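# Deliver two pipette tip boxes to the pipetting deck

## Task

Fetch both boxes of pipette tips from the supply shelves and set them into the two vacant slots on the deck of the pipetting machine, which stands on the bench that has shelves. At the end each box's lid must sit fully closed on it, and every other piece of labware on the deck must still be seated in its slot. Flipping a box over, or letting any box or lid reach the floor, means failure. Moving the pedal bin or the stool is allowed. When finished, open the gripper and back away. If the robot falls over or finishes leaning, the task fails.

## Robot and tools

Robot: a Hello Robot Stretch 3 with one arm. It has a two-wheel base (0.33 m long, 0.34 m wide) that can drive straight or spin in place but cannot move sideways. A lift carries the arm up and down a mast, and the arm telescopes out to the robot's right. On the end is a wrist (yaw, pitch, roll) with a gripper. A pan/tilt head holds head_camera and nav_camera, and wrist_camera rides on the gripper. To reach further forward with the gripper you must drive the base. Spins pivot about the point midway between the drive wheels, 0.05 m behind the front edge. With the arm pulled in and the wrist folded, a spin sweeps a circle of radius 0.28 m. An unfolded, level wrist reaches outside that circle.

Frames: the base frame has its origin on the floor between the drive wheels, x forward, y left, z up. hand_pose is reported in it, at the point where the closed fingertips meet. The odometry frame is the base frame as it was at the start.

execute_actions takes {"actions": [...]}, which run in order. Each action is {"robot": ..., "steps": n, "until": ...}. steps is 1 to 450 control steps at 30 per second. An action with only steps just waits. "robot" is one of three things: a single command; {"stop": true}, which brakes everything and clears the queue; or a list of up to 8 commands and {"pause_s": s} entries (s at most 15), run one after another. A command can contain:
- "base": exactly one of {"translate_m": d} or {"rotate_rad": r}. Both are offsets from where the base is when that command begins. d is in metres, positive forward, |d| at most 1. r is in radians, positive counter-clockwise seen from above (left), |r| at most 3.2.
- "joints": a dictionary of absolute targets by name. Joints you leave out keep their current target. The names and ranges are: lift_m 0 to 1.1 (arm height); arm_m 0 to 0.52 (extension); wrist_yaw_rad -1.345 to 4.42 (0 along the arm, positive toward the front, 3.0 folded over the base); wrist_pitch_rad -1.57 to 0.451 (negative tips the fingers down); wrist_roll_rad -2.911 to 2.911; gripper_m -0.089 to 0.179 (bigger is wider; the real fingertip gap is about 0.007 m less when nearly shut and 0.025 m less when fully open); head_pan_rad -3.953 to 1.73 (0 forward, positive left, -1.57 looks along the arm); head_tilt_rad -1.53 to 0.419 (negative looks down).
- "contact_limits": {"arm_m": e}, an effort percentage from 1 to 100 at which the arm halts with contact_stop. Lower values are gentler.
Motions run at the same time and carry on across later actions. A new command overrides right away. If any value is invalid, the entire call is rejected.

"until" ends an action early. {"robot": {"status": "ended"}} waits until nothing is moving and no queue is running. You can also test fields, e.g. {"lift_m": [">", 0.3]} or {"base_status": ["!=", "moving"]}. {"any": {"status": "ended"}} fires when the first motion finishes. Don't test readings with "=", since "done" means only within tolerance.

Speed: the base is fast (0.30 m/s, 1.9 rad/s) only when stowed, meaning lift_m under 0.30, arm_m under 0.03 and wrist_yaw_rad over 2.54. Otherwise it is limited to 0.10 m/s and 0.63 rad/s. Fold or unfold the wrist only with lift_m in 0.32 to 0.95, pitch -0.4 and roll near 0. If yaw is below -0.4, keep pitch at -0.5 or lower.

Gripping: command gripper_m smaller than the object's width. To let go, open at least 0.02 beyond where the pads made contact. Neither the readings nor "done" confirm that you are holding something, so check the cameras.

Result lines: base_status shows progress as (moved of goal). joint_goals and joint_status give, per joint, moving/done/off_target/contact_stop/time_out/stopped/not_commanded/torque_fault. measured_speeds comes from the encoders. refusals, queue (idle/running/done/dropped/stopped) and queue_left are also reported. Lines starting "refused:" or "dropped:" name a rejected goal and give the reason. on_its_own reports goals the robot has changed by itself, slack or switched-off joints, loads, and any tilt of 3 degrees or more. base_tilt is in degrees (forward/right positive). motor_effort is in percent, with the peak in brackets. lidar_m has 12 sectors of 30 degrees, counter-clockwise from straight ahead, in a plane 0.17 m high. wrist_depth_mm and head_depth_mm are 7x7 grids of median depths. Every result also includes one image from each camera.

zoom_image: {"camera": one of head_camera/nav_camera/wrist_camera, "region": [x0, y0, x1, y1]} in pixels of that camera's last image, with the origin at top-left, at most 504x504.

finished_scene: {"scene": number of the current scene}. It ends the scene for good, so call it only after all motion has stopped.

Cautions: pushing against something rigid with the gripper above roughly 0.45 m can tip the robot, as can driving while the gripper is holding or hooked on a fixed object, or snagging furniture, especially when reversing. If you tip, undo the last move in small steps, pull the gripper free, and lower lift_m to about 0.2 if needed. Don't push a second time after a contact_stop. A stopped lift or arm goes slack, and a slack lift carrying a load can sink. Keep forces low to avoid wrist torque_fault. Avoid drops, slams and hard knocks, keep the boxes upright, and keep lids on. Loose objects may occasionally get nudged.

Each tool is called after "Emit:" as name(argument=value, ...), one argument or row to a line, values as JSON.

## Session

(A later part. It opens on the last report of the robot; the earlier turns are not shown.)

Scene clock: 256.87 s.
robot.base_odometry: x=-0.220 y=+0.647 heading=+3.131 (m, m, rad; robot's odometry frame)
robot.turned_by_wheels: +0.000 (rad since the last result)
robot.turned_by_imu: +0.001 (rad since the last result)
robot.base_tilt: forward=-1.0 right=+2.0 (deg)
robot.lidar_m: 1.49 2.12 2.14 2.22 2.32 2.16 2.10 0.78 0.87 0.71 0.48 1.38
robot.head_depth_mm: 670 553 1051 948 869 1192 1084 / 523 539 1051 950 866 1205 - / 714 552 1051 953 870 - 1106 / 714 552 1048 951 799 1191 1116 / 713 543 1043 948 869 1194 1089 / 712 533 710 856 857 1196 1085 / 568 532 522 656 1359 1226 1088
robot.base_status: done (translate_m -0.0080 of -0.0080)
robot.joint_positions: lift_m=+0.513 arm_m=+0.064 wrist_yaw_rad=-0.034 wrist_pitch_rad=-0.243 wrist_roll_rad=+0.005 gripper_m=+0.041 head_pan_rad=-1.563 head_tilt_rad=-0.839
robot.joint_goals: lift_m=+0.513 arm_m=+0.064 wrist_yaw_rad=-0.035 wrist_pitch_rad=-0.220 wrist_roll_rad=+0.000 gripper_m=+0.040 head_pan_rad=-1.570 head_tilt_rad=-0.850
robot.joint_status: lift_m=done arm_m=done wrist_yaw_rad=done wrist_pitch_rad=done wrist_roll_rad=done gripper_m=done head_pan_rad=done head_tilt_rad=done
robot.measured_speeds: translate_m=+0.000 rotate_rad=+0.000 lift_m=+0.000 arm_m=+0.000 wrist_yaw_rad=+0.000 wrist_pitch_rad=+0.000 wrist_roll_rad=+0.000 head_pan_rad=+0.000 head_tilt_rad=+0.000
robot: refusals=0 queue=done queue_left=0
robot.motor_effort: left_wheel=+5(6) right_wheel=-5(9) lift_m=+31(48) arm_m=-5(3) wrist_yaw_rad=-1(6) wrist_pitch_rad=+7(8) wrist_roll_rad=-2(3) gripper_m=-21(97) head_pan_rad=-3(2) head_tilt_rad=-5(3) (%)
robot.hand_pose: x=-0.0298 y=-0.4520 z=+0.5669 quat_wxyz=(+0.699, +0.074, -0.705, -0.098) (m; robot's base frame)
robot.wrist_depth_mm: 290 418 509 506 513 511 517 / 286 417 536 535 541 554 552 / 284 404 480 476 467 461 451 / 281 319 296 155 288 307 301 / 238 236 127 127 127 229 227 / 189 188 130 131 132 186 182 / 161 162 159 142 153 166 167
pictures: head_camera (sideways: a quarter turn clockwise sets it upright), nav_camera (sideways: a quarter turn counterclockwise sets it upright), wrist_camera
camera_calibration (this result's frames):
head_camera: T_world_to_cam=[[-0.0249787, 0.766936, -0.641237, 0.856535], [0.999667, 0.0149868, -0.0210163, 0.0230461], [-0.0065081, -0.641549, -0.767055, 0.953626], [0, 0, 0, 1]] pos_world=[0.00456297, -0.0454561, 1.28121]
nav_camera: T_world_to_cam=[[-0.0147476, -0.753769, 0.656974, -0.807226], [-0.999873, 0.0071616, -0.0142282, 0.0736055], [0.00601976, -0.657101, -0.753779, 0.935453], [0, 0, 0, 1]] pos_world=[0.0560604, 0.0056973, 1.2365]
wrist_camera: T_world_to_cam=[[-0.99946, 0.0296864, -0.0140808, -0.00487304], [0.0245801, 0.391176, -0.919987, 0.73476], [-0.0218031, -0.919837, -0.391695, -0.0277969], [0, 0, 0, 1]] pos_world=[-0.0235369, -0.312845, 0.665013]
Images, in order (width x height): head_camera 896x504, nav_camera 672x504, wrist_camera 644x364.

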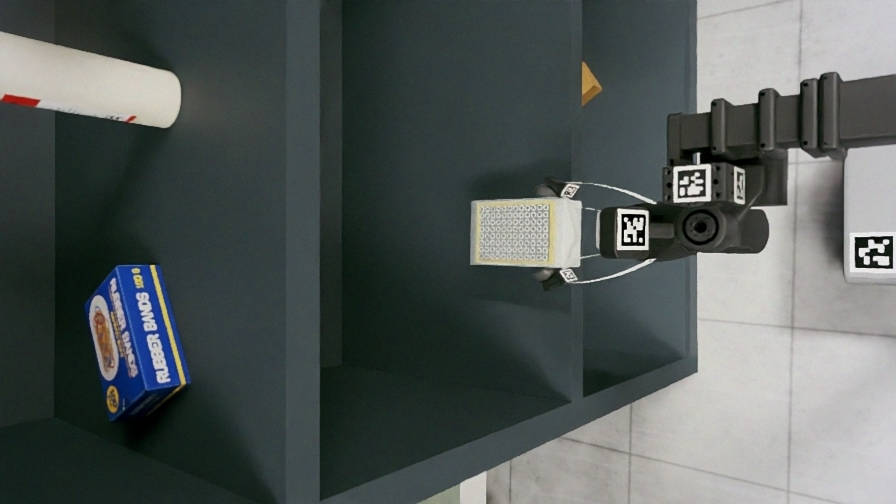

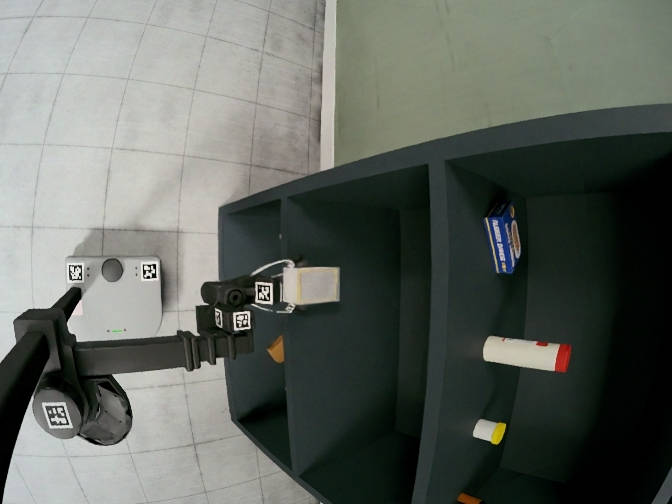

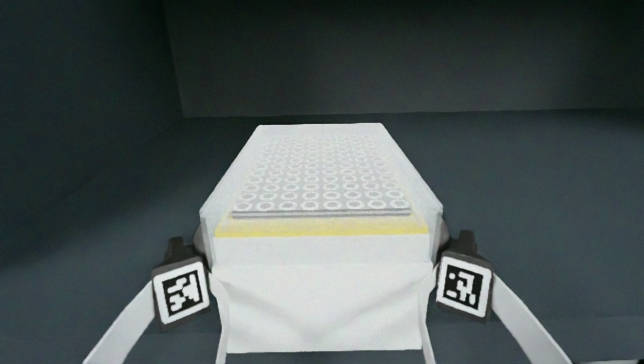

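Emit:
execute_actions(
  actions=[
    {"robot":[{"joints":{"gripper_m":0.17}},{"joints":{"wrist_pitch_rad":0.0}},{"joints":{"lift_m":0.455}},{"joints":{"wrist_pitch_rad":0.27}},{"joints":{"lift_m":0.395}},{"joints":{"arm_m":0.055,"lift_m":0.387}}],"steps":450,"until":{"robot":{"status":"ended"}}},
  ],
)

Scene clock: 266.77 s.
robot.base_odometry: x=-0.220 y=+0.647 heading=+3.131 (m, m, rad; robot's odometry frame)
robot.turned_by_wheels: +0.000 (rad since the last result)
robot.turned_by_imu: +0.001 (rad since the last result)
robot.base_tilt: forward=-1.0 right=+2.0 (deg)
robot.lidar_m: 1.48 2.13 2.14 2.22 2.32 2.16 2.10 0.78 0.86 0.71 0.48 1.38
robot.head_depth_mm: 670 554 1047 948 871 1198 1087 / 524 539 1048 949 871 1188 1098 / 715 554 1049 951 871 1212 - / 712 552 1052 951 854 1197 1105 / 713 542 1045 947 867 1190 1087 / 714 532 713 855 856 1197 1089 / 569 533 522 656 1363 1216 1088
robot.base_status: done (translate_m -0.0080 of -0.0080)
robot.joint_positions: lift_m=+0.387 arm_m=+0.055 wrist_yaw_rad=-0.034 wrist_pitch_rad=+0.245 wrist_roll_rad=+0.005 gripper_m=+0.170 head_pan_rad=-1.563 head_tilt_rad=-0.839
robot.joint_goals: lift_m=+0.387 arm_m=+0.055 wrist_yaw_rad=-0.035 wrist_pitch_rad=+0.270 wrist_roll_rad=+0.000 gripper_m=+0.170 head_pan_rad=-1.570 head_tilt_rad=-0.850
robot.joint_status: lift_m=done arm_m=done wrist_yaw_rad=done wrist_pitch_rad=done wrist_roll_rad=done gripper_m=done head_pan_rad=done head_tilt_rad=done
robot.measured_speeds: translate_m=+0.000 rotate_rad=+0.000 lift_m=+0.000 arm_m=+0.000 wrist_yaw_rad=+0.000 wrist_pitch_rad=+0.000 wrist_roll_rad=+0.000 head_pan_rad=+0.000 head_tilt_rad=+0.000
robot: refusals=0 queue=done queue_left=0
robot.motor_effort: left_wheel=+5(4) right_wheel=-5(4) lift_m=+31(32) arm_m=-6(8) wrist_yaw_rad=-1(1) wrist_pitch_rad=+7(9) wrist_roll_rad=-2(2) gripper_m=+0(94) head_pan_rad=-3(2) head_tilt_rad=-3(3) (%)
robot.hand_pose: x=-0.0301 y=-0.4546 z=+0.5649 quat_wxyz=(+0.702, -0.098, -0.702, +0.074) (m; robot's base frame)
robot.wrist_depth_mm: 287 418 601 606 606 612 615 / 285 414 595 591 606 594 611 / 283 409 594 595 592 599 598 / 282 411 589 131 592 598 592 / 281 405 128 128 128 544 472 / 254 216 127 126 127 199 193 / - 136 137 126 138 140 141
pictures: head_camera (sideways: a quarter turn clockwise sets it upright), nav_camera (sideways: a quarter turn counterclockwise sets it upright), wrist_camera
camera_calibration (this result's frames):
head_camera: T_world_to_cam=[[-0.0249787, 0.766936, -0.641237, 0.856535], [0.999667, 0.0149868, -0.0210163, 0.0230461], [-0.0065081, -0.641549, -0.767055, 0.953626], [0, 0, 0, 1]] pos_world=[0.00456297, -0.0454561, 1.28121]
nav_camera: T_world_to_cam=[[-0.0147476, -0.753769, 0.656974, -0.807226], [-0.999873, 0.0071616, -0.0142282, 0.0736055], [0.00601976, -0.657101, -0.753779, 0.935453], [0, 0, 0, 1]] pos_world=[0.0560604, 0.00569729, 1.2365]
wrist_camera: T_world_to_cam=[[-0.999678, 0.0232519, -0.0101435, -0.0102782], [0.00810035, -0.0863387, -0.996233, 0.559437], [-0.02404, -0.995994, 0.0861226, -0.335528], [0, 0, 0, 1]] pos_world=[-0.0228726, -0.285644, 0.586121]
Images, in order (width x height): head_camera 896x504, nav_camera 672x504, wrist_camera 644x364.

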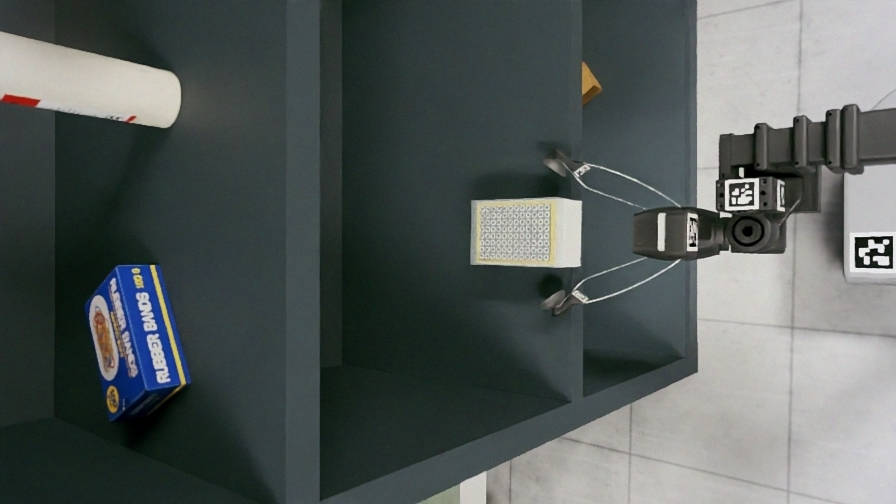

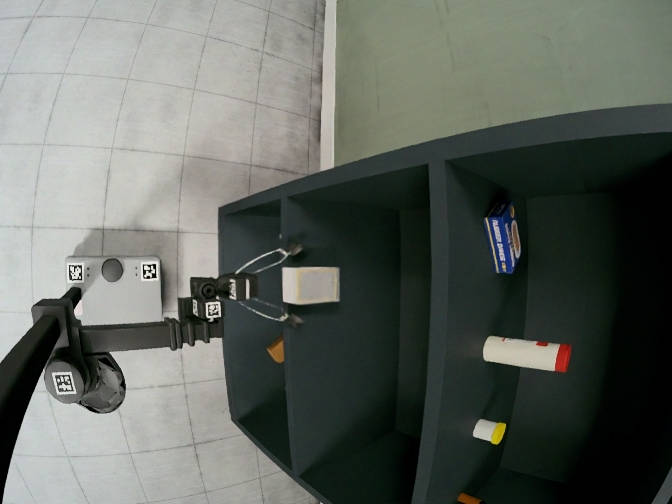

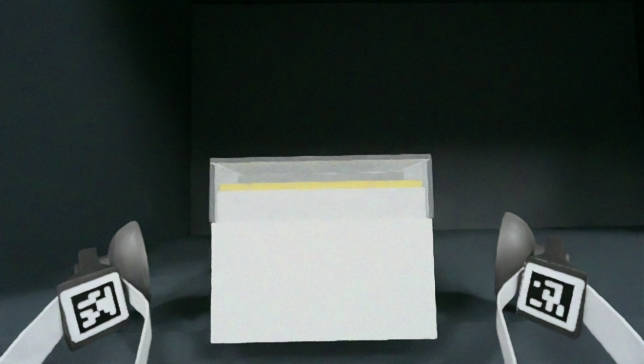

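Emit:
execute_actions(
  actions=[
    {"robot":[{"joints":{"arm_m":0.053}},{"joints":{"gripper_m":0.037}},{"pause_s":0.3},{"joints":{"lift_m":0.44}},{"joints":{"arm_m":0.0}}],"steps":450,"until":{"robot":{"status":"ended"}}},
  ],
)

Scene clock: 275.20 s.
robot.base_odometry: x=-0.220 y=+0.647 heading=+3.131 (m, m, rad; robot's odometry frame)
robot.turned_by_wheels: +0.000 (rad since the last result)
robot.turned_by_imu: +0.001 (rad since the last result)
robot.base_tilt: forward=-1.0 right=+1.8 (deg)
robot.lidar_m: 1.48 2.13 2.15 2.22 2.32 2.16 2.10 0.78 0.87 0.71 0.48 1.38
robot.head_depth_mm: 672 554 1046 952 868 1201 1091 / 522 539 1053 949 873 1192 1094 / 712 552 1048 950 866 1197 - / 714 552 1042 952 743 1192 - / 712 543 1046 947 867 1188 1087 / 711 533 712 854 856 1202 1090 / 570 533 521 656 1374 1226 1086
robot.base_status: done (translate_m -0.0080 of -0.0080)
robot.joint_positions: lift_m=+0.440 arm_m=+0.000 wrist_yaw_rad=-0.034 wrist_pitch_rad=+0.236 wrist_roll_rad=+0.005 gripper_m=+0.041 head_pan_rad=-1.563 head_tilt_rad=-0.839
robot.joint_goals: lift_m=+0.440 arm_m=+0.000 wrist_yaw_rad=-0.035 wrist_pitch_rad=+0.270 wrist_roll_rad=+0.000 gripper_m=+0.040 head_pan_rad=-1.570 head_tilt_rad=-0.850
robot.joint_status: lift_m=done arm_m=done wrist_yaw_rad=done wrist_pitch_rad=done wrist_roll_rad=done gripper_m=done head_pan_rad=done head_tilt_rad=done
robot.measured_speeds: translate_m=+0.000 rotate_rad=+0.000 lift_m=+0.000 arm_m=+0.000 wrist_yaw_rad=+0.000 wrist_pitch_rad=+0.000 wrist_roll_rad=+0.000 head_pan_rad=+0.000 head_tilt_rad=+0.000
robot: refusals=0 queue=done queue_left=0
robot.motor_effort: left_wheel=+5(4) right_wheel=-4(4) lift_m=+46(48) arm_m=-6(5) wrist_yaw_rad=-1(0) wrist_pitch_rad=+10(10) wrist_roll_rad=-2(2) gripper_m=-20(100) head_pan_rad=-2(2) head_tilt_rad=-4(3) (%)
robot.hand_pose: x=-0.0301 y=-0.3999 z=+0.6149 quat_wxyz=(+0.702, -0.095, -0.702, +0.071) (m; robot's base frame)
robot.wrist_depth_mm: 288 416 590 606 605 612 623 / 285 409 650 645 653 658 662 / 284 411 644 647 655 648 643 / 284 407 619 147 652 651 643 / 282 406 133 133 133 636 632 / 280 352 130 130 131 399 372 / 254 243 217 213 221 240 237
pictures: head_camera (sideways: a quarter turn clockwise sets it upright), nav_camera (sideways: a quarter turn counterclockwise sets it upright), wrist_camera
camera_calibration (this result's frames):
head_camera: T_world_to_cam=[[-0.0249788, 0.766936, -0.641237, 0.856535], [0.999667, 0.0149869, -0.0210163, 0.0230461], [-0.00650802, -0.641549, -0.767055, 0.953625], [0, 0, 0, 1]] pos_world=[0.00456298, -0.0454561, 1.28121]
nav_camera: T_world_to_cam=[[-0.0147475, -0.753769, 0.656974, -0.807227], [-0.999873, 0.00716148, -0.0142282, 0.0736055], [0.00601984, -0.657101, -0.753779, 0.935452], [0, 0, 0, 1]] pos_world=[0.0560604, 0.00569729, 1.2365]
wrist_camera: T_world_to_cam=[[-0.999675, 0.0233439, -0.0102479, -0.0109515], [0.00842374, -0.0769437, -0.997, 0.618231], [-0.0240624, -0.996762, 0.076722, -0.279931], [0, 0, 0, 1]] pos_world=[-0.0228916, -0.2312, 0.637741]
Images, in order (width x height): head_camera 896x504, nav_camera 672x504, wrist_camera 644x364.

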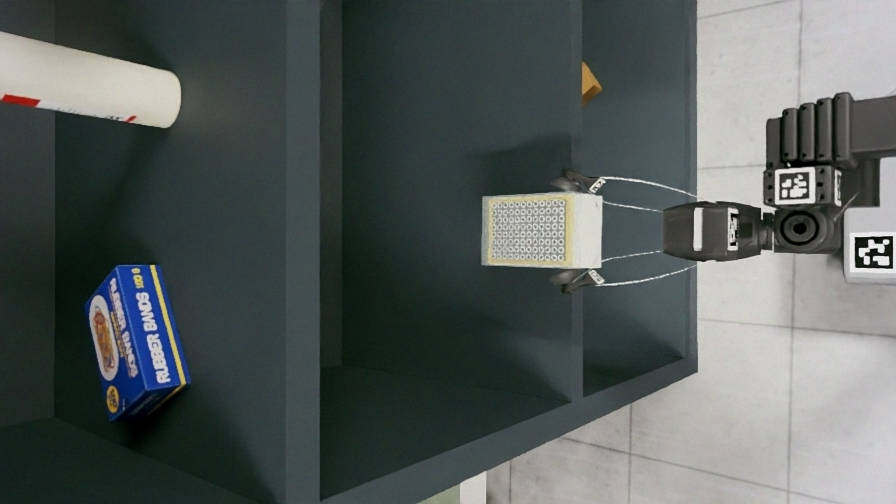

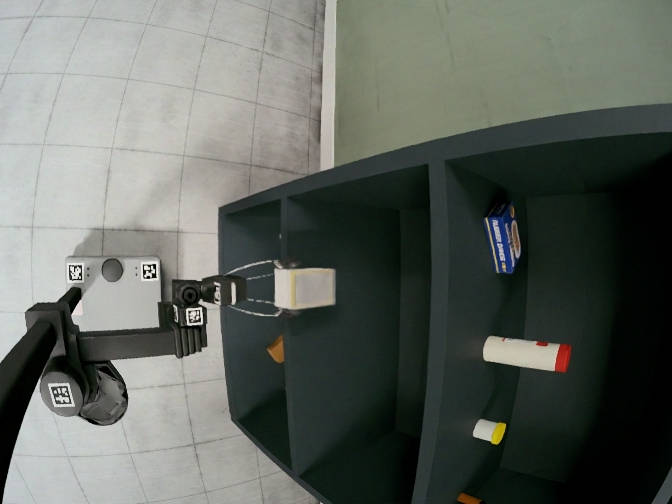

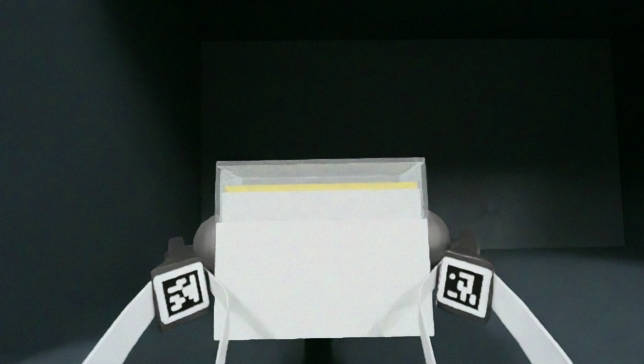

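Emit:
execute_actions(
  actions=[
    {"robot":[{"base":{"translate_m":-0.11}},{"base":{"rotate_rad":0.710}},{"base":{"translate_m":1.0},"joints":{"lift_m":0.88,"head_tilt_rad":-0.55}},{"base":{"translate_m":0.3385}},{"base":{"rotate_rad":0.862}},{"joints":{"wrist_pitch_rad":0.12,"arm_m":0.15}}],"steps":450,"until":{"robot":{"status":"ended"}}},
    {"steps":450,"until":{"robot":{"status":"ended"}}},
  ],
)

Scene clock: 309.80 s.
robot.base_odometry: x=-1.135 y=-0.215 heading=-1.581 (m, m, rad; robot's odometry frame)
robot.turned_by_wheels: +1.572 (rad since the last result)
robot.turned_by_imu: +1.587 (rad since the last result)
robot.base_tilt: forward=-1.0 right=+2.0 (deg)
robot.lidar_m: 1.89 1.43 1.94 2.98 2.04 1.48 1.85 0.97 1.28 0.79 0.79 0.87
robot.head_depth_mm: 1091 1189 838 689 - 1334 1162 / 1090 1185 766 696 - 1368 1189 / 1088 1188 903 - - 1367 1185 / 1078 1125 901 657 1091 1375 1189 / 1095 1218 932 701 1089 1362 1189 / 1102 1214 925 704 1602 1363 1191 / 1100 1209 926 706 1645 1405 1179
robot.base_status: done (rotate_rad +0.8619 of +0.8620)
robot.joint_positions: lift_m=+0.880 arm_m=+0.150 wrist_yaw_rad=-0.034 wrist_pitch_rad=+0.086 wrist_roll_rad=+0.005 gripper_m=+0.041 head_pan_rad=-1.563 head_tilt_rad=-0.556
robot.joint_goals: lift_m=+0.880 arm_m=+0.150 wrist_yaw_rad=-0.035 wrist_pitch_rad=+0.120 wrist_roll_rad=+0.000 gripper_m=+0.040 head_pan_rad=-1.570 head_tilt_rad=-0.550
robot.joint_status: lift_m=done arm_m=done wrist_yaw_rad=done wrist_pitch_rad=done wrist_roll_rad=done gripper_m=done head_pan_rad=done head_tilt_rad=done
robot.measured_speeds: translate_m=+0.000 rotate_rad=+0.000 lift_m=+0.000 arm_m=+0.000 wrist_yaw_rad=+0.000 wrist_pitch_rad=+0.000 wrist_roll_rad=+0.000 head_pan_rad=+0.000 head_tilt_rad=+0.000
robot: refusals=0 queue=done queue_left=0
robot.motor_effort: left_wheel=-2(8) right_wheel=+4(9) lift_m=+46(48) arm_m=+5(7) wrist_yaw_rad=-1(0) wrist_pitch_rad=+10(11) wrist_roll_rad=-2(2) gripper_m=-20(21) head_pan_rad=-2(2) head_tilt_rad=+4(22) (%)
robot.hand_pose: x=-0.0303 y=-0.5518 z=+1.0164 quat_wxyz=(+0.706, -0.042, -0.707, +0.018) (m; robot's base frame)
robot.wrist_depth_mm: 715 731 763 745 762 767 799 / 891 900 888 893 875 905 897 / 898 917 915 908 904 902 886 / 923 923 936 147 511 501 893 / 614 601 133 133 133 410 394 / 372 371 131 131 131 307 294 / 267 258 236 233 239 253 253
pictures: head_camera (sideways: a quarter turn clockwise sets it upright), nav_camera (sideways: a quarter turn counterclockwise sets it upright), wrist_camera
camera_calibration (this result's frames):
head_camera: T_world_to_cam=[[-0.023394, 0.557513, -0.829839, 1.10234], [0.999713, 0.00882103, -0.0222566, 0.0246686], [-0.00508832, -0.830122, -0.557559, 0.681122], [0, 0, 0, 1]] pos_world=[0.00459227, -0.0493699, 1.29508]
nav_camera: T_world_to_cam=[[-0.0163613, -0.540488, 0.841192, -1.04733], [-0.999839, 0.00261184, -0.0177688, 0.0782208], [0.0074068, -0.841347, -0.540444, 0.657945], [0, 0, 0, 1]] pos_world=[0.0561993, -0.012711, 1.23797]
wrist_camera: T_world_to_cam=[[-0.999613, 0.0251852, -0.011775, -0.000857632], [0.0135815, 0.0728028, -0.997254, 1.0899], [-0.0242588, -0.997028, -0.0731167, -0.310023], [0, 0, 0, 1]] pos_world=[-0.0231805, -0.388428, 1.06423]
Images, in order (width x height): head_camera 896x504, nav_camera 672x504, wrist_camera 644x364.

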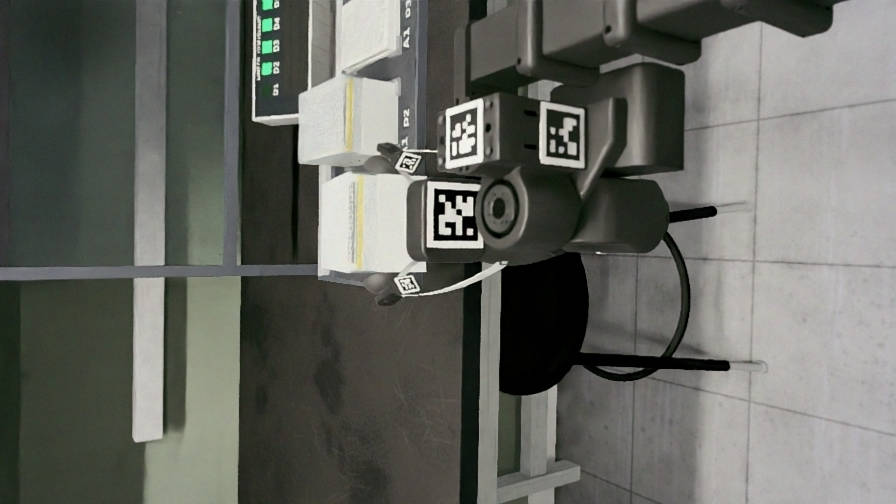

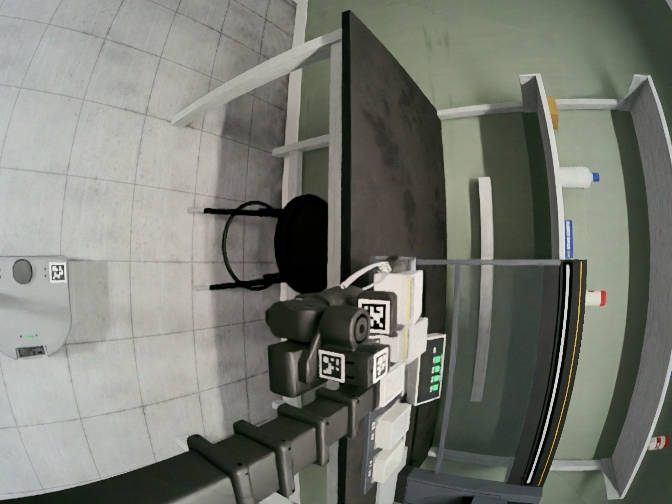

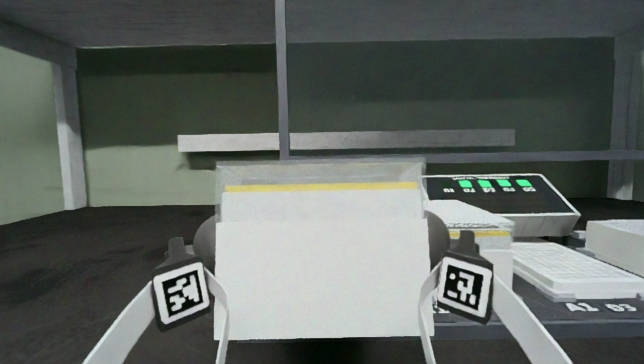

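Emit:
execute_actions(
  actions=[
    {"robot":[{"base":{"rotate_rad":-0.008}},{"base":{"translate_m":0.0085},"joints":{"arm_m":0.27}}],"steps":300,"until":{"robot":{"status":"ended"}}},
  ],
)

Scene clock: 319.47 s.
robot.base_odometry: x=-1.135 y=-0.223 heading=-1.589 (m, m, rad; robot's odometry frame)
robot.turned_by_wheels: -0.008 (rad since the last result)
robot.turned_by_imu: -0.007 (rad since the last result)
robot.base_tilt: forward=-1.0 right=+1.9 (deg)
robot.lidar_m: 1.92 1.42 1.91 2.98 2.04 1.49 1.86 0.98 1.29 0.78 0.78 0.86
robot.head_depth_mm: 1085 1184 842 696 - 1407 1187 / 1096 1192 846 - 1639 1404 1188 / 1088 1190 989 - 1655 1395 1183 / 1085 1125 881 694 1110 1372 1188 / 1097 1217 929 703 1076 1367 1185 / 1107 1209 925 704 1611 1373 1185 / 1100 1208 927 708 1655 1407 1188
robot.base_status: done (translate_m +0.0085 of +0.0085)
robot.joint_positions: lift_m=+0.880 arm_m=+0.270 wrist_yaw_rad=-0.035 wrist_pitch_rad=+0.086 wrist_roll_rad=+0.005 gripper_m=+0.041 head_pan_rad=-1.563 head_tilt_rad=-0.556
robot.joint_goals: lift_m=+0.880 arm_m=+0.270 wrist_yaw_rad=-0.035 wrist_pitch_rad=+0.120 wrist_roll_rad=+0.000 gripper_m=+0.040 head_pan_rad=-1.570 head_tilt_rad=-0.550
robot.joint_status: lift_m=done arm_m=done wrist_yaw_rad=done wrist_pitch_rad=done wrist_roll_rad=done gripper_m=done head_pan_rad=done head_tilt_rad=done
robot.measured_speeds: translate_m=+0.000 rotate_rad=+0.000 lift_m=+0.000 arm_m=+0.000 wrist_yaw_rad=+0.000 wrist_pitch_rad=+0.000 wrist_roll_rad=+0.000 head_pan_rad=+0.000 head_tilt_rad=+0.000
robot: refusals=0 queue=done queue_left=0
robot.motor_effort: left_wheel=-1(4) right_wheel=+3(9) lift_m=+47(46) arm_m=+5(4) wrist_yaw_rad=+0(0) wrist_pitch_rad=+10(11) wrist_roll_rad=-2(2) gripper_m=-20(21) head_pan_rad=-2(1) head_tilt_rad=+3(2) (%)
robot.hand_pose: x=-0.0304 y=-0.6718 z=+1.0164 quat_wxyz=(+0.706, -0.042, -0.707, +0.018) (m; robot's base frame)
robot.wrist_depth_mm: 712 743 754 769 763 764 770 / 778 783 789 768 789 778 781 / 797 795 795 780 796 795 786 / 816 810 804 146 400 401 405 / 609 605 133 134 133 336 345 / 373 366 131 131 131 181 177 / 267 257 217 214 219 175 175
pictures: head_camera (sideways: a quarter turn clockwise sets it upright), nav_camera (sideways: a quarter turn counterclockwise sets it upright), wrist_camera
camera_calibration (this result's frames):
head_camera: T_world_to_cam=[[-0.0233938, 0.557484, -0.829858, 1.10236], [0.999713, 0.00882027, -0.0222567, 0.0246686], [-0.00508818, -0.830141, -0.557531, 0.681085], [0, 0, 0, 1]] pos_world=[0.00459227, -0.0493701, 1.29508]
nav_camera: T_world_to_cam=[[-0.0163615, -0.54046, 0.841211, -1.04735], [-0.999839, 0.00261123, -0.0177692, 0.0782213], [0.00740694, -0.841366, -0.540415, 0.657908], [0, 0, 0, 1]] pos_world=[0.0561993, -0.0127132, 1.23798]
wrist_camera: T_world_to_cam=[[-0.999601, 0.0256574, -0.011776, 0.00236168], [0.0136193, 0.0728973, -0.997246, 1.09867], [-0.0247283, -0.997009, -0.0732177, -0.429569], [0, 0, 0, 1]] pos_world=[-0.0232249, -0.508435, 1.06422]
Images, in order (width x height): head_camera 896x504, nav_camera 672x504, wrist_camera 644x364.

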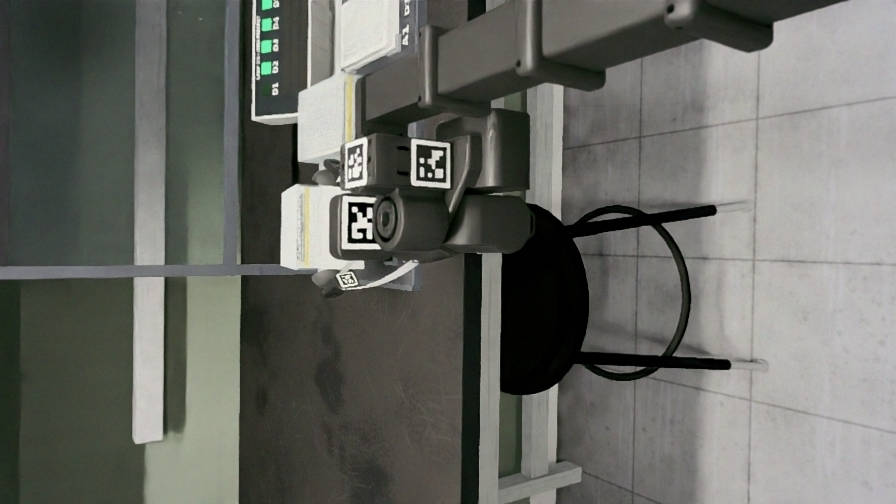

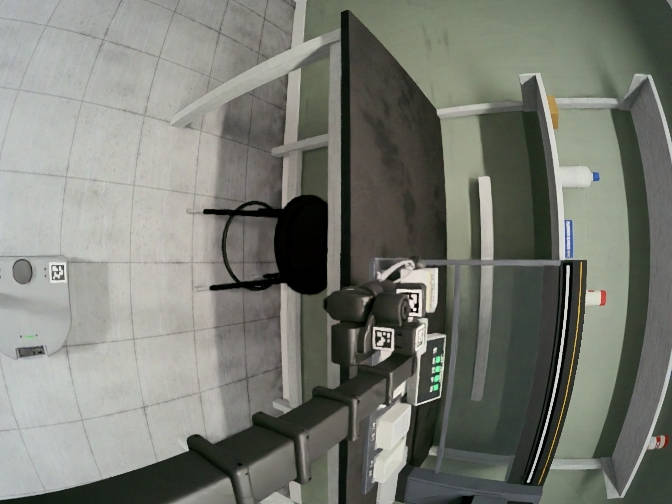

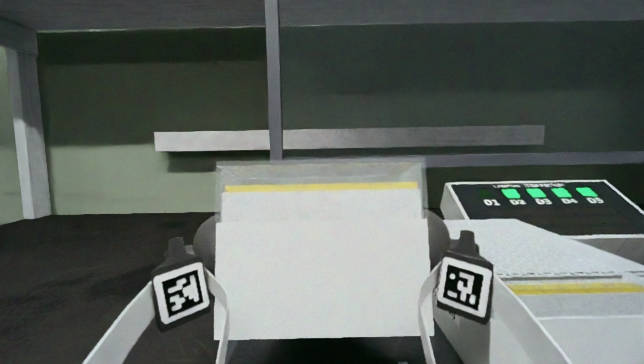

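Emit:
execute_actions(
  actions=[
    {"robot":{"joints":{"lift_m":0.852}},"steps":100,"until":{"robot":{"status":"ended"}}},
    {"steps":5},
  ],
)

Emit:
zoom_image(
  camera="wrist_camera",
  region=[180, 280, 470, 364],
)

Scene clock: 325.13 s.
robot.base_odometry: x=-1.135 y=-0.223 heading=-1.589 (m, m, rad; robot's odometry frame)
robot.turned_by_wheels: +0.000 (rad since the last result)
robot.turned_by_imu: +0.001 (rad since the last result)
robot.base_tilt: forward=-1.1 right=+1.9 (deg)
robot.lidar_m: 1.92 1.43 1.91 2.98 2.05 1.48 1.86 0.98 1.29 0.79 0.78 0.86
robot.head_depth_mm: 1087 1184 843 687 - - 1164 / 1083 1189 745 - 1660 1407 1187 / 1096 1196 988 - 1665 1400 1186 / 1080 1127 904 697 1262 1368 1180 / 1096 1223 931 700 1086 1370 1186 / 1102 1212 927 703 1618 1363 1191 / 1095 1213 922 706 1662 1406 1187
robot.base_status: done (translate_m +0.0085 of +0.0085)
robot.joint_positions: lift_m=+0.852 arm_m=+0.270 wrist_yaw_rad=-0.035 wrist_pitch_rad=+0.086 wrist_roll_rad=+0.005 gripper_m=+0.041 head_pan_rad=-1.563 head_tilt_rad=-0.556
robot.joint_goals: lift_m=+0.852 arm_m=+0.270 wrist_yaw_rad=-0.035 wrist_pitch_rad=+0.120 wrist_roll_rad=+0.000 gripper_m=+0.040 head_pan_rad=-1.570 head_tilt_rad=-0.550
robot.joint_status: lift_m=done arm_m=done wrist_yaw_rad=done wrist_pitch_rad=done wrist_roll_rad=done gripper_m=done head_pan_rad=done head_tilt_rad=done
robot.measured_speeds: translate_m=+0.000 rotate_rad=+0.000 lift_m=+0.000 arm_m=+0.000 wrist_yaw_rad=+0.000 wrist_pitch_rad=+0.000 wrist_roll_rad=+0.000 head_pan_rad=+0.000 head_tilt_rad=+0.000
robot: refusals=0 queue=done queue_left=0
robot.motor_effort: left_wheel=-1(1) right_wheel=+3(2) lift_m=+32(46) arm_m=+5(5) wrist_yaw_rad=-1(1) wrist_pitch_rad=+10(10) wrist_roll_rad=-3(2) gripper_m=-20(20) head_pan_rad=-1(2) head_tilt_rad=+2(3) (%)
robot.hand_pose: x=-0.0304 y=-0.6718 z=+0.9888 quat_wxyz=(+0.706, -0.042, -0.707, +0.018) (m; robot's base frame)
robot.wrist_depth_mm: 742 781 772 768 789 766 775 / 783 795 787 787 783 774 783 / 792 788 794 734 747 748 796 / 810 798 806 147 798 368 364 / 492 487 134 133 133 186 179 / 303 300 131 130 130 172 172 / 217 211 171 168 170 174 174
pictures: head_camera (sideways: a quarter turn clockwise sets it upright), nav_camera (sideways: a quarter turn counterclockwise sets it upright), wrist_camera
camera_calibration (this result's frames):
head_camera: T_world_to_cam=[[-0.0233938, 0.557484, -0.829858, 1.10236], [0.999713, 0.00882039, -0.0222567, 0.0246686], [-0.00508808, -0.830141, -0.557531, 0.681085], [0, 0, 0, 1]] pos_world=[0.00459228, -0.0493701, 1.29508]
nav_camera: T_world_to_cam=[[-0.0163615, -0.54046, 0.841211, -1.04735], [-0.999839, 0.00261111, -0.0177692, 0.0782213], [0.00740704, -0.841366, -0.540415, 0.657908], [0, 0, 0, 1]] pos_world=[0.0561993, -0.0127132, 1.23798]
wrist_camera: T_world_to_cam=[[-0.999601, 0.0256621, -0.0117792, 0.00204338], [0.0136315, 0.0732448, -0.997221, 1.0714], [-0.024728, -0.996984, -0.0735654, -0.431225], [0, 0, 0, 1]] pos_world=[-0.0232255, -0.508451, 1.03672]
Images, in order (width x height): head_camera 896x504, nav_camera 672x504, wrist_camera 644x364.

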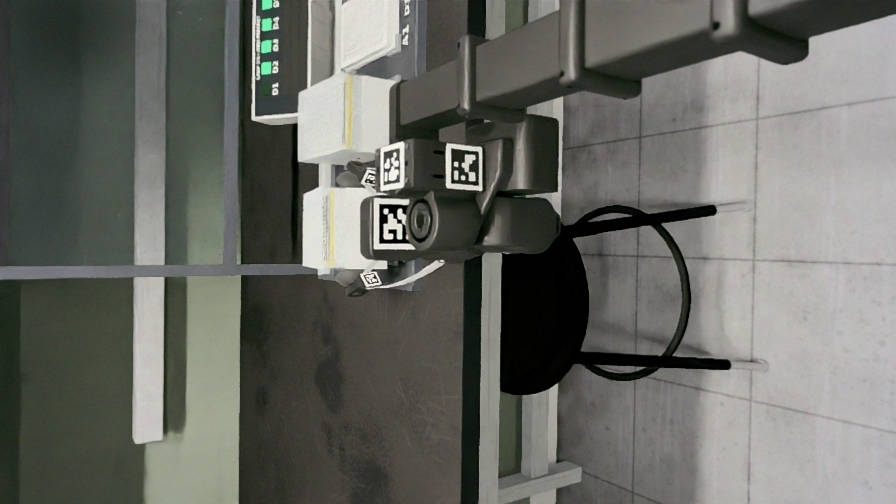

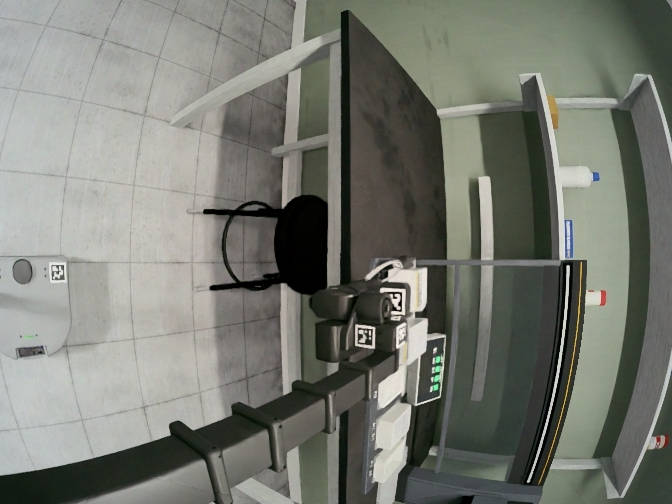

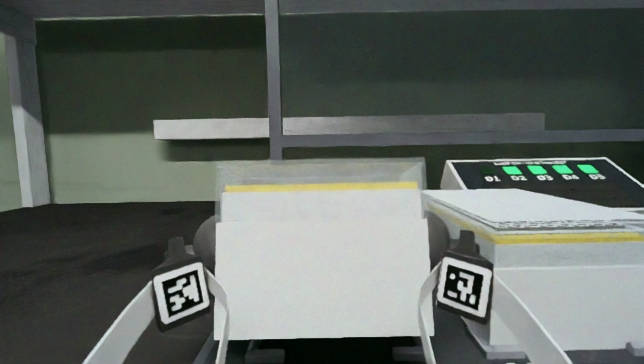

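Region (180, 280, 470, 364) of wrist_camera's 644x364 image, scaled by 1.738; it fills the top 146 rows of this view, and the rest is white.

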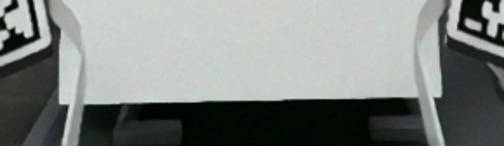

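Emit:
execute_actions(
  actions=[
    {"robot":{"base":{"translate_m":-0.009}},"steps":100,"until":{"robot":{"status":"ended"}}},
    {"steps":5},
  ],
)

Emit:
zoom_image(
  camera="wrist_camera",
  region=[180, 280, 470, 364],
)

Scene clock: 332.40 s.
robot.base_odometry: x=-1.135 y=-0.214 heading=-1.589 (m, m, rad; robot's odometry frame)
robot.turned_by_wheels: +0.000 (rad since the last result)
robot.turned_by_imu: +0.001 (rad since the last result)
robot.base_tilt: forward=-1.0 right=+2.0 (deg)
robot.lidar_m: 1.93 1.43 1.92 2.98 2.03 1.48 1.85 0.97 1.29 0.79 0.79 0.86
robot.head_depth_mm: 1089 1187 842 687 - - 1163 / 1082 1189 831 - 1664 1403 1196 / 1091 1198 992 - 1672 1399 1187 / 1081 1122 899 697 1355 1364 1186 / 1094 1207 923 701 1081 1369 1187 / 1094 1206 924 703 1610 1369 1187 / 1098 1209 927 706 1645 1403 1188
robot.base_status: done (translate_m -0.0090 of -0.0090)
robot.joint_positions: lift_m=+0.852 arm_m=+0.270 wrist_yaw_rad=-0.035 wrist_pitch_rad=+0.086 wrist_roll_rad=+0.005 gripper_m=+0.041 head_pan_rad=-1.563 head_tilt_rad=-0.556
robot.joint_goals: lift_m=+0.852 arm_m=+0.270 wrist_yaw_rad=-0.035 wrist_pitch_rad=+0.120 wrist_roll_rad=+0.000 gripper_m=+0.040 head_pan_rad=-1.570 head_tilt_rad=-0.550
robot.joint_status: lift_m=done arm_m=done wrist_yaw_rad=done wrist_pitch_rad=done wrist_roll_rad=done gripper_m=done head_pan_rad=done head_tilt_rad=done
robot.measured_speeds: translate_m=+0.000 rotate_rad=+0.000 lift_m=+0.000 arm_m=+0.000 wrist_yaw_rad=+0.000 wrist_pitch_rad=+0.000 wrist_roll_rad=+0.000 head_pan_rad=+0.000 head_tilt_rad=+0.000
robot: refusals=0 queue=done queue_left=0
robot.motor_effort: left_wheel=-1(5) right_wheel=+2(7) lift_m=+32(32) arm_m=+5(5) wrist_yaw_rad=+0(0) wrist_pitch_rad=+11(10) wrist_roll_rad=-2(3) gripper_m=-20(20) head_pan_rad=-2(2) head_tilt_rad=+3(4) (%)
robot.hand_pose: x=-0.0304 y=-0.6718 z=+0.9888 quat_wxyz=(+0.706, -0.042, -0.707, +0.018) (m; robot's base frame)
robot.wrist_depth_mm: 761 780 772 773 780 770 772 / 784 788 785 793 787 775 783 / 802 801 778 736 742 733 808 / 805 804 800 147 399 367 365 / 492 487 134 133 133 180 183 / 301 301 130 131 130 172 172 / 217 209 169 171 170 174 174
pictures: head_camera (sideways: a quarter turn clockwise sets it upright), nav_camera (sideways: a quarter turn counterclockwise sets it upright), wrist_camera
camera_calibration (this result's frames):
head_camera: T_world_to_cam=[[-0.0233937, 0.557484, -0.829858, 1.10236], [0.999713, 0.00882015, -0.0222567, 0.0246686], [-0.00508828, -0.830141, -0.557531, 0.681085], [0, 0, 0, 1]] pos_world=[0.00459227, -0.0493701, 1.29508]
nav_camera: T_world_to_cam=[[-0.0163616, -0.540459, 0.841211, -1.04735], [-0.999839, 0.00261135, -0.0177692, 0.0782213], [0.00740684, -0.841366, -0.540415, 0.657908], [0, 0, 0, 1]] pos_world=[0.0561993, -0.0127132, 1.23798]
wrist_camera: T_world_to_cam=[[-0.999601, 0.0256619, -0.0117792, 0.00204333], [0.0136315, 0.0732449, -0.997221, 1.0714], [-0.0247278, -0.996984, -0.0735655, -0.431225], [0, 0, 0, 1]] pos_world=[-0.0232255, -0.508451, 1.03672]
Images, in order (width x height): head_camera 896x504, nav_camera 672x504, wrist_camera 644x364.

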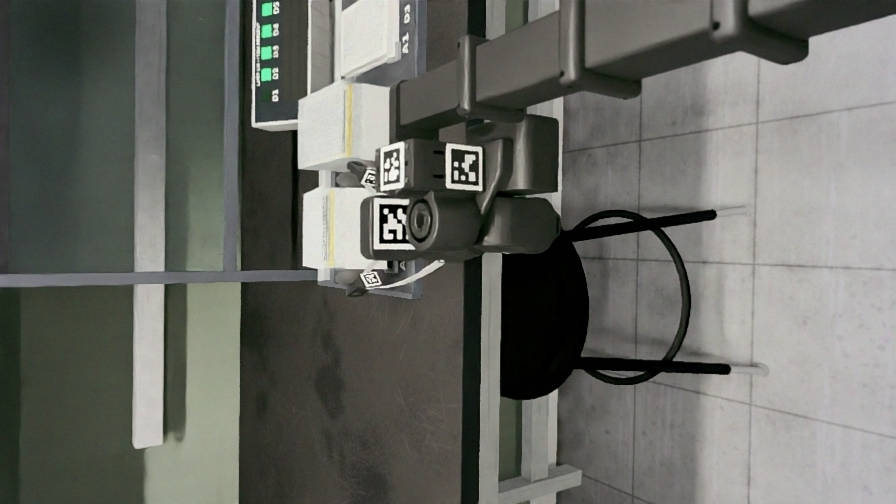

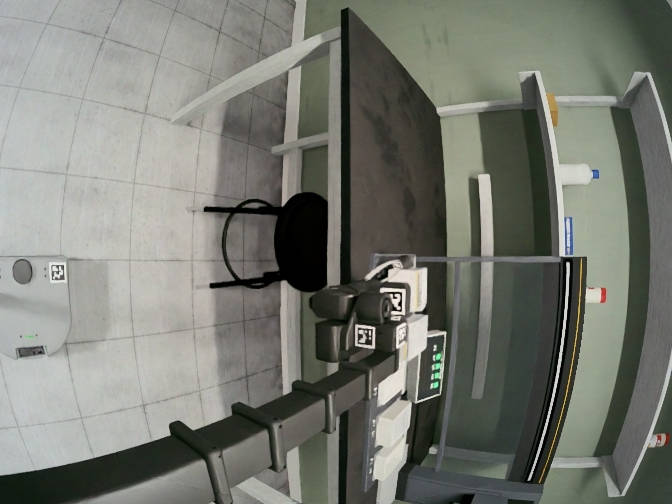

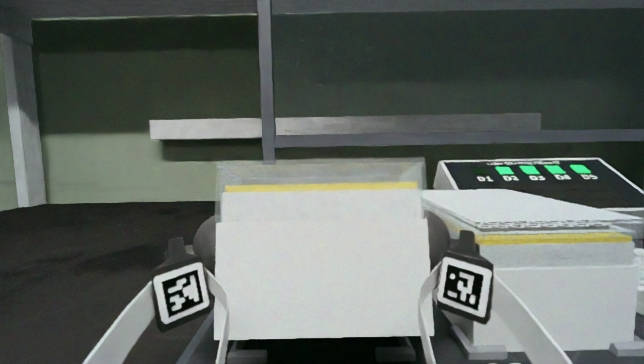

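Region (180, 280, 470, 364) of wrist_camera's 644x364 image, scaled by 1.738; it fills the top 146 rows of this view, and the rest is white.

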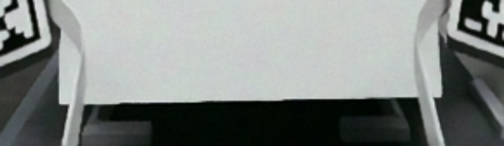

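Emit:
execute_actions(
  actions=[
    {"robot":[{"joints":{"arm_m":0.304}},{"joints":{"lift_m":0.837}}],"steps":200,"until":{"robot":{"status":"ended"}}},
    {"steps":8},
  ],
)

Scene clock: 338.57 s.
robot.base_odometry: x=-1.135 y=-0.214 heading=-1.589 (m, m, rad; robot's odometry frame)
robot.turned_by_wheels: +0.000 (rad since the last result)
robot.turned_by_imu: +0.001 (rad since the last result)
robot.base_tilt: forward=-0.9 right=+2.0 (deg)
robot.lidar_m: 1.93 1.43 1.93 2.98 2.04 1.47 1.85 0.97 1.28 0.79 0.79 0.86
robot.head_depth_mm: 1082 1190 839 689 - - 1145 / 1085 1188 834 - 1672 1408 1189 / 1090 1190 988 - 1667 1403 1193 / 1076 1122 904 695 1360 1356 1184 / 1097 1217 929 702 1088 1369 1179 / 1096 1212 926 705 1608 1370 1191 / 1104 1208 922 706 1647 1398 1186
robot.base_status: done (translate_m -0.0090 of -0.0090)
robot.joint_positions: lift_m=+0.837 arm_m=+0.304 wrist_yaw_rad=-0.035 wrist_pitch_rad=+0.088 wrist_roll_rad=+0.005 gripper_m=+0.041 head_pan_rad=-1.563 head_tilt_rad=-0.556
robot.joint_goals: lift_m=+0.837 arm_m=+0.304 wrist_yaw_rad=-0.035 wrist_pitch_rad=+0.120 wrist_roll_rad=+0.000 gripper_m=+0.040 head_pan_rad=-1.570 head_tilt_rad=-0.550
robot.joint_status: lift_m=done arm_m=done wrist_yaw_rad=done wrist_pitch_rad=done wrist_roll_rad=done gripper_m=done head_pan_rad=done head_tilt_rad=done
robot.measured_speeds: translate_m=+0.000 rotate_rad=+0.000 lift_m=+0.000 arm_m=+0.000 wrist_yaw_rad=+0.000 wrist_pitch_rad=+0.000 wrist_roll_rad=+0.000 head_pan_rad=+0.000 head_tilt_rad=+0.000
robot: refusals=0 queue=done queue_left=0
robot.motor_effort: left_wheel=-1(1) right_wheel=+2(2) lift_m=+31(32) arm_m=+4(4) wrist_yaw_rad=+0(0) wrist_pitch_rad=+10(10) wrist_roll_rad=-2(2) gripper_m=-20(20) head_pan_rad=-1(1) head_tilt_rad=+3(3) (%)
robot.hand_pose: x=-0.0304 y=-0.7059 z=+0.9746 quat_wxyz=(+0.706, -0.043, -0.707, +0.019) (m; robot's base frame)
robot.wrist_depth_mm: 734 736 736 748 733 749 755 / 763 751 747 762 759 751 746 / 771 777 749 759 722 369 759 / 763 775 770 144 257 324 318 / 441 441 133 132 132 146 137 / 267 276 130 131 131 137 137 / 191 180 151 150 152 147 139
pictures: head_camera (sideways: a quarter turn clockwise sets it upright), nav_camera (sideways: a quarter turn counterclockwise sets it upright), wrist_camera
camera_calibration (this result's frames):
head_camera: T_world_to_cam=[[-0.0233937, 0.557484, -0.829858, 1.10236], [0.999713, 0.00882015, -0.0222567, 0.0246686], [-0.00508828, -0.830141, -0.557531, 0.681085], [0, 0, 0, 1]] pos_world=[0.00459227, -0.0493701, 1.29508]
nav_camera: T_world_to_cam=[[-0.0163616, -0.54046, 0.841211, -1.04735], [-0.999839, 0.00261135, -0.0177692, 0.0782213], [0.00740684, -0.841366, -0.540415, 0.657908], [0, 0, 0, 1]] pos_world=[0.0561993, -0.0127132, 1.23798]
wrist_camera: T_world_to_cam=[[-0.999602, 0.0256343, -0.0117544, 0.00270302], [0.0135355, 0.0704511, -0.997423, 1.05791], [-0.0247401, -0.997186, -0.07077, -0.469043], [0, 0, 0, 1]] pos_world=[-0.0232216, -0.542323, 1.02202]
Images, in order (width x height): head_camera 896x504, nav_camera 672x504, wrist_camera 644x364.

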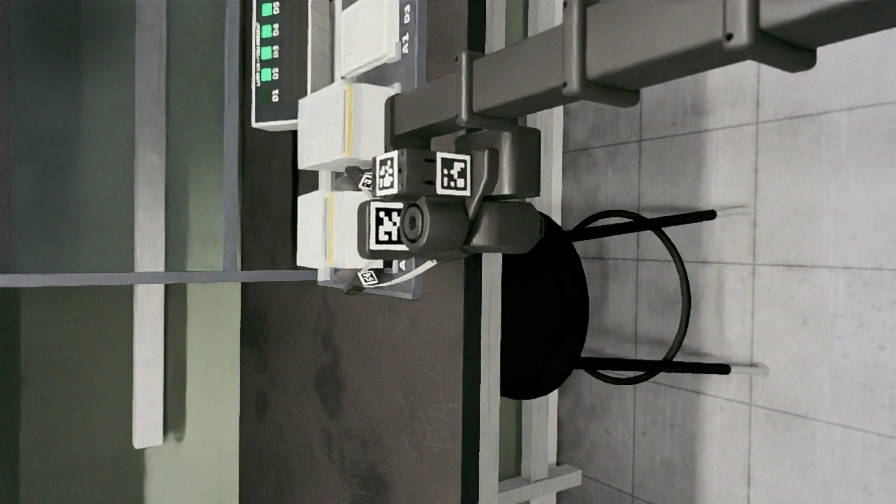

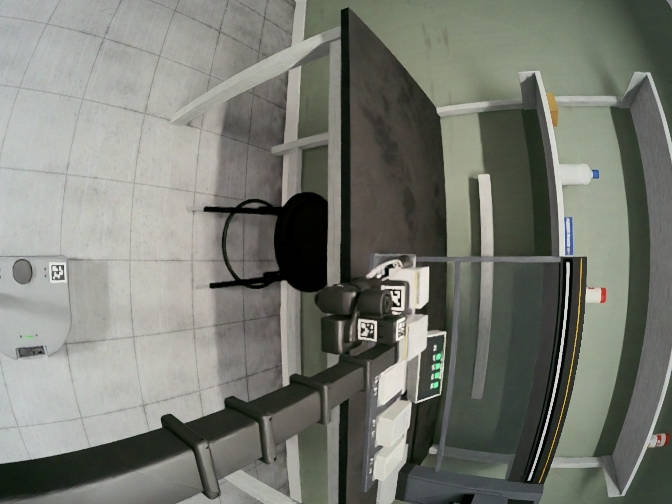

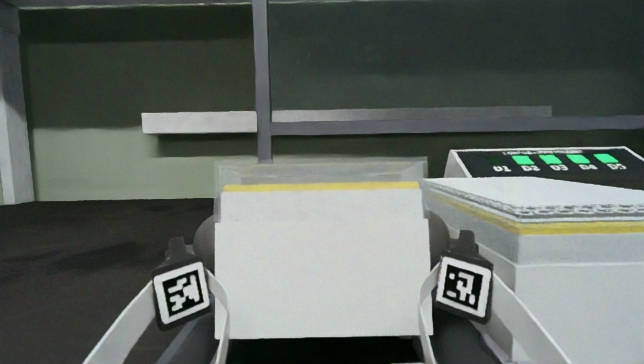

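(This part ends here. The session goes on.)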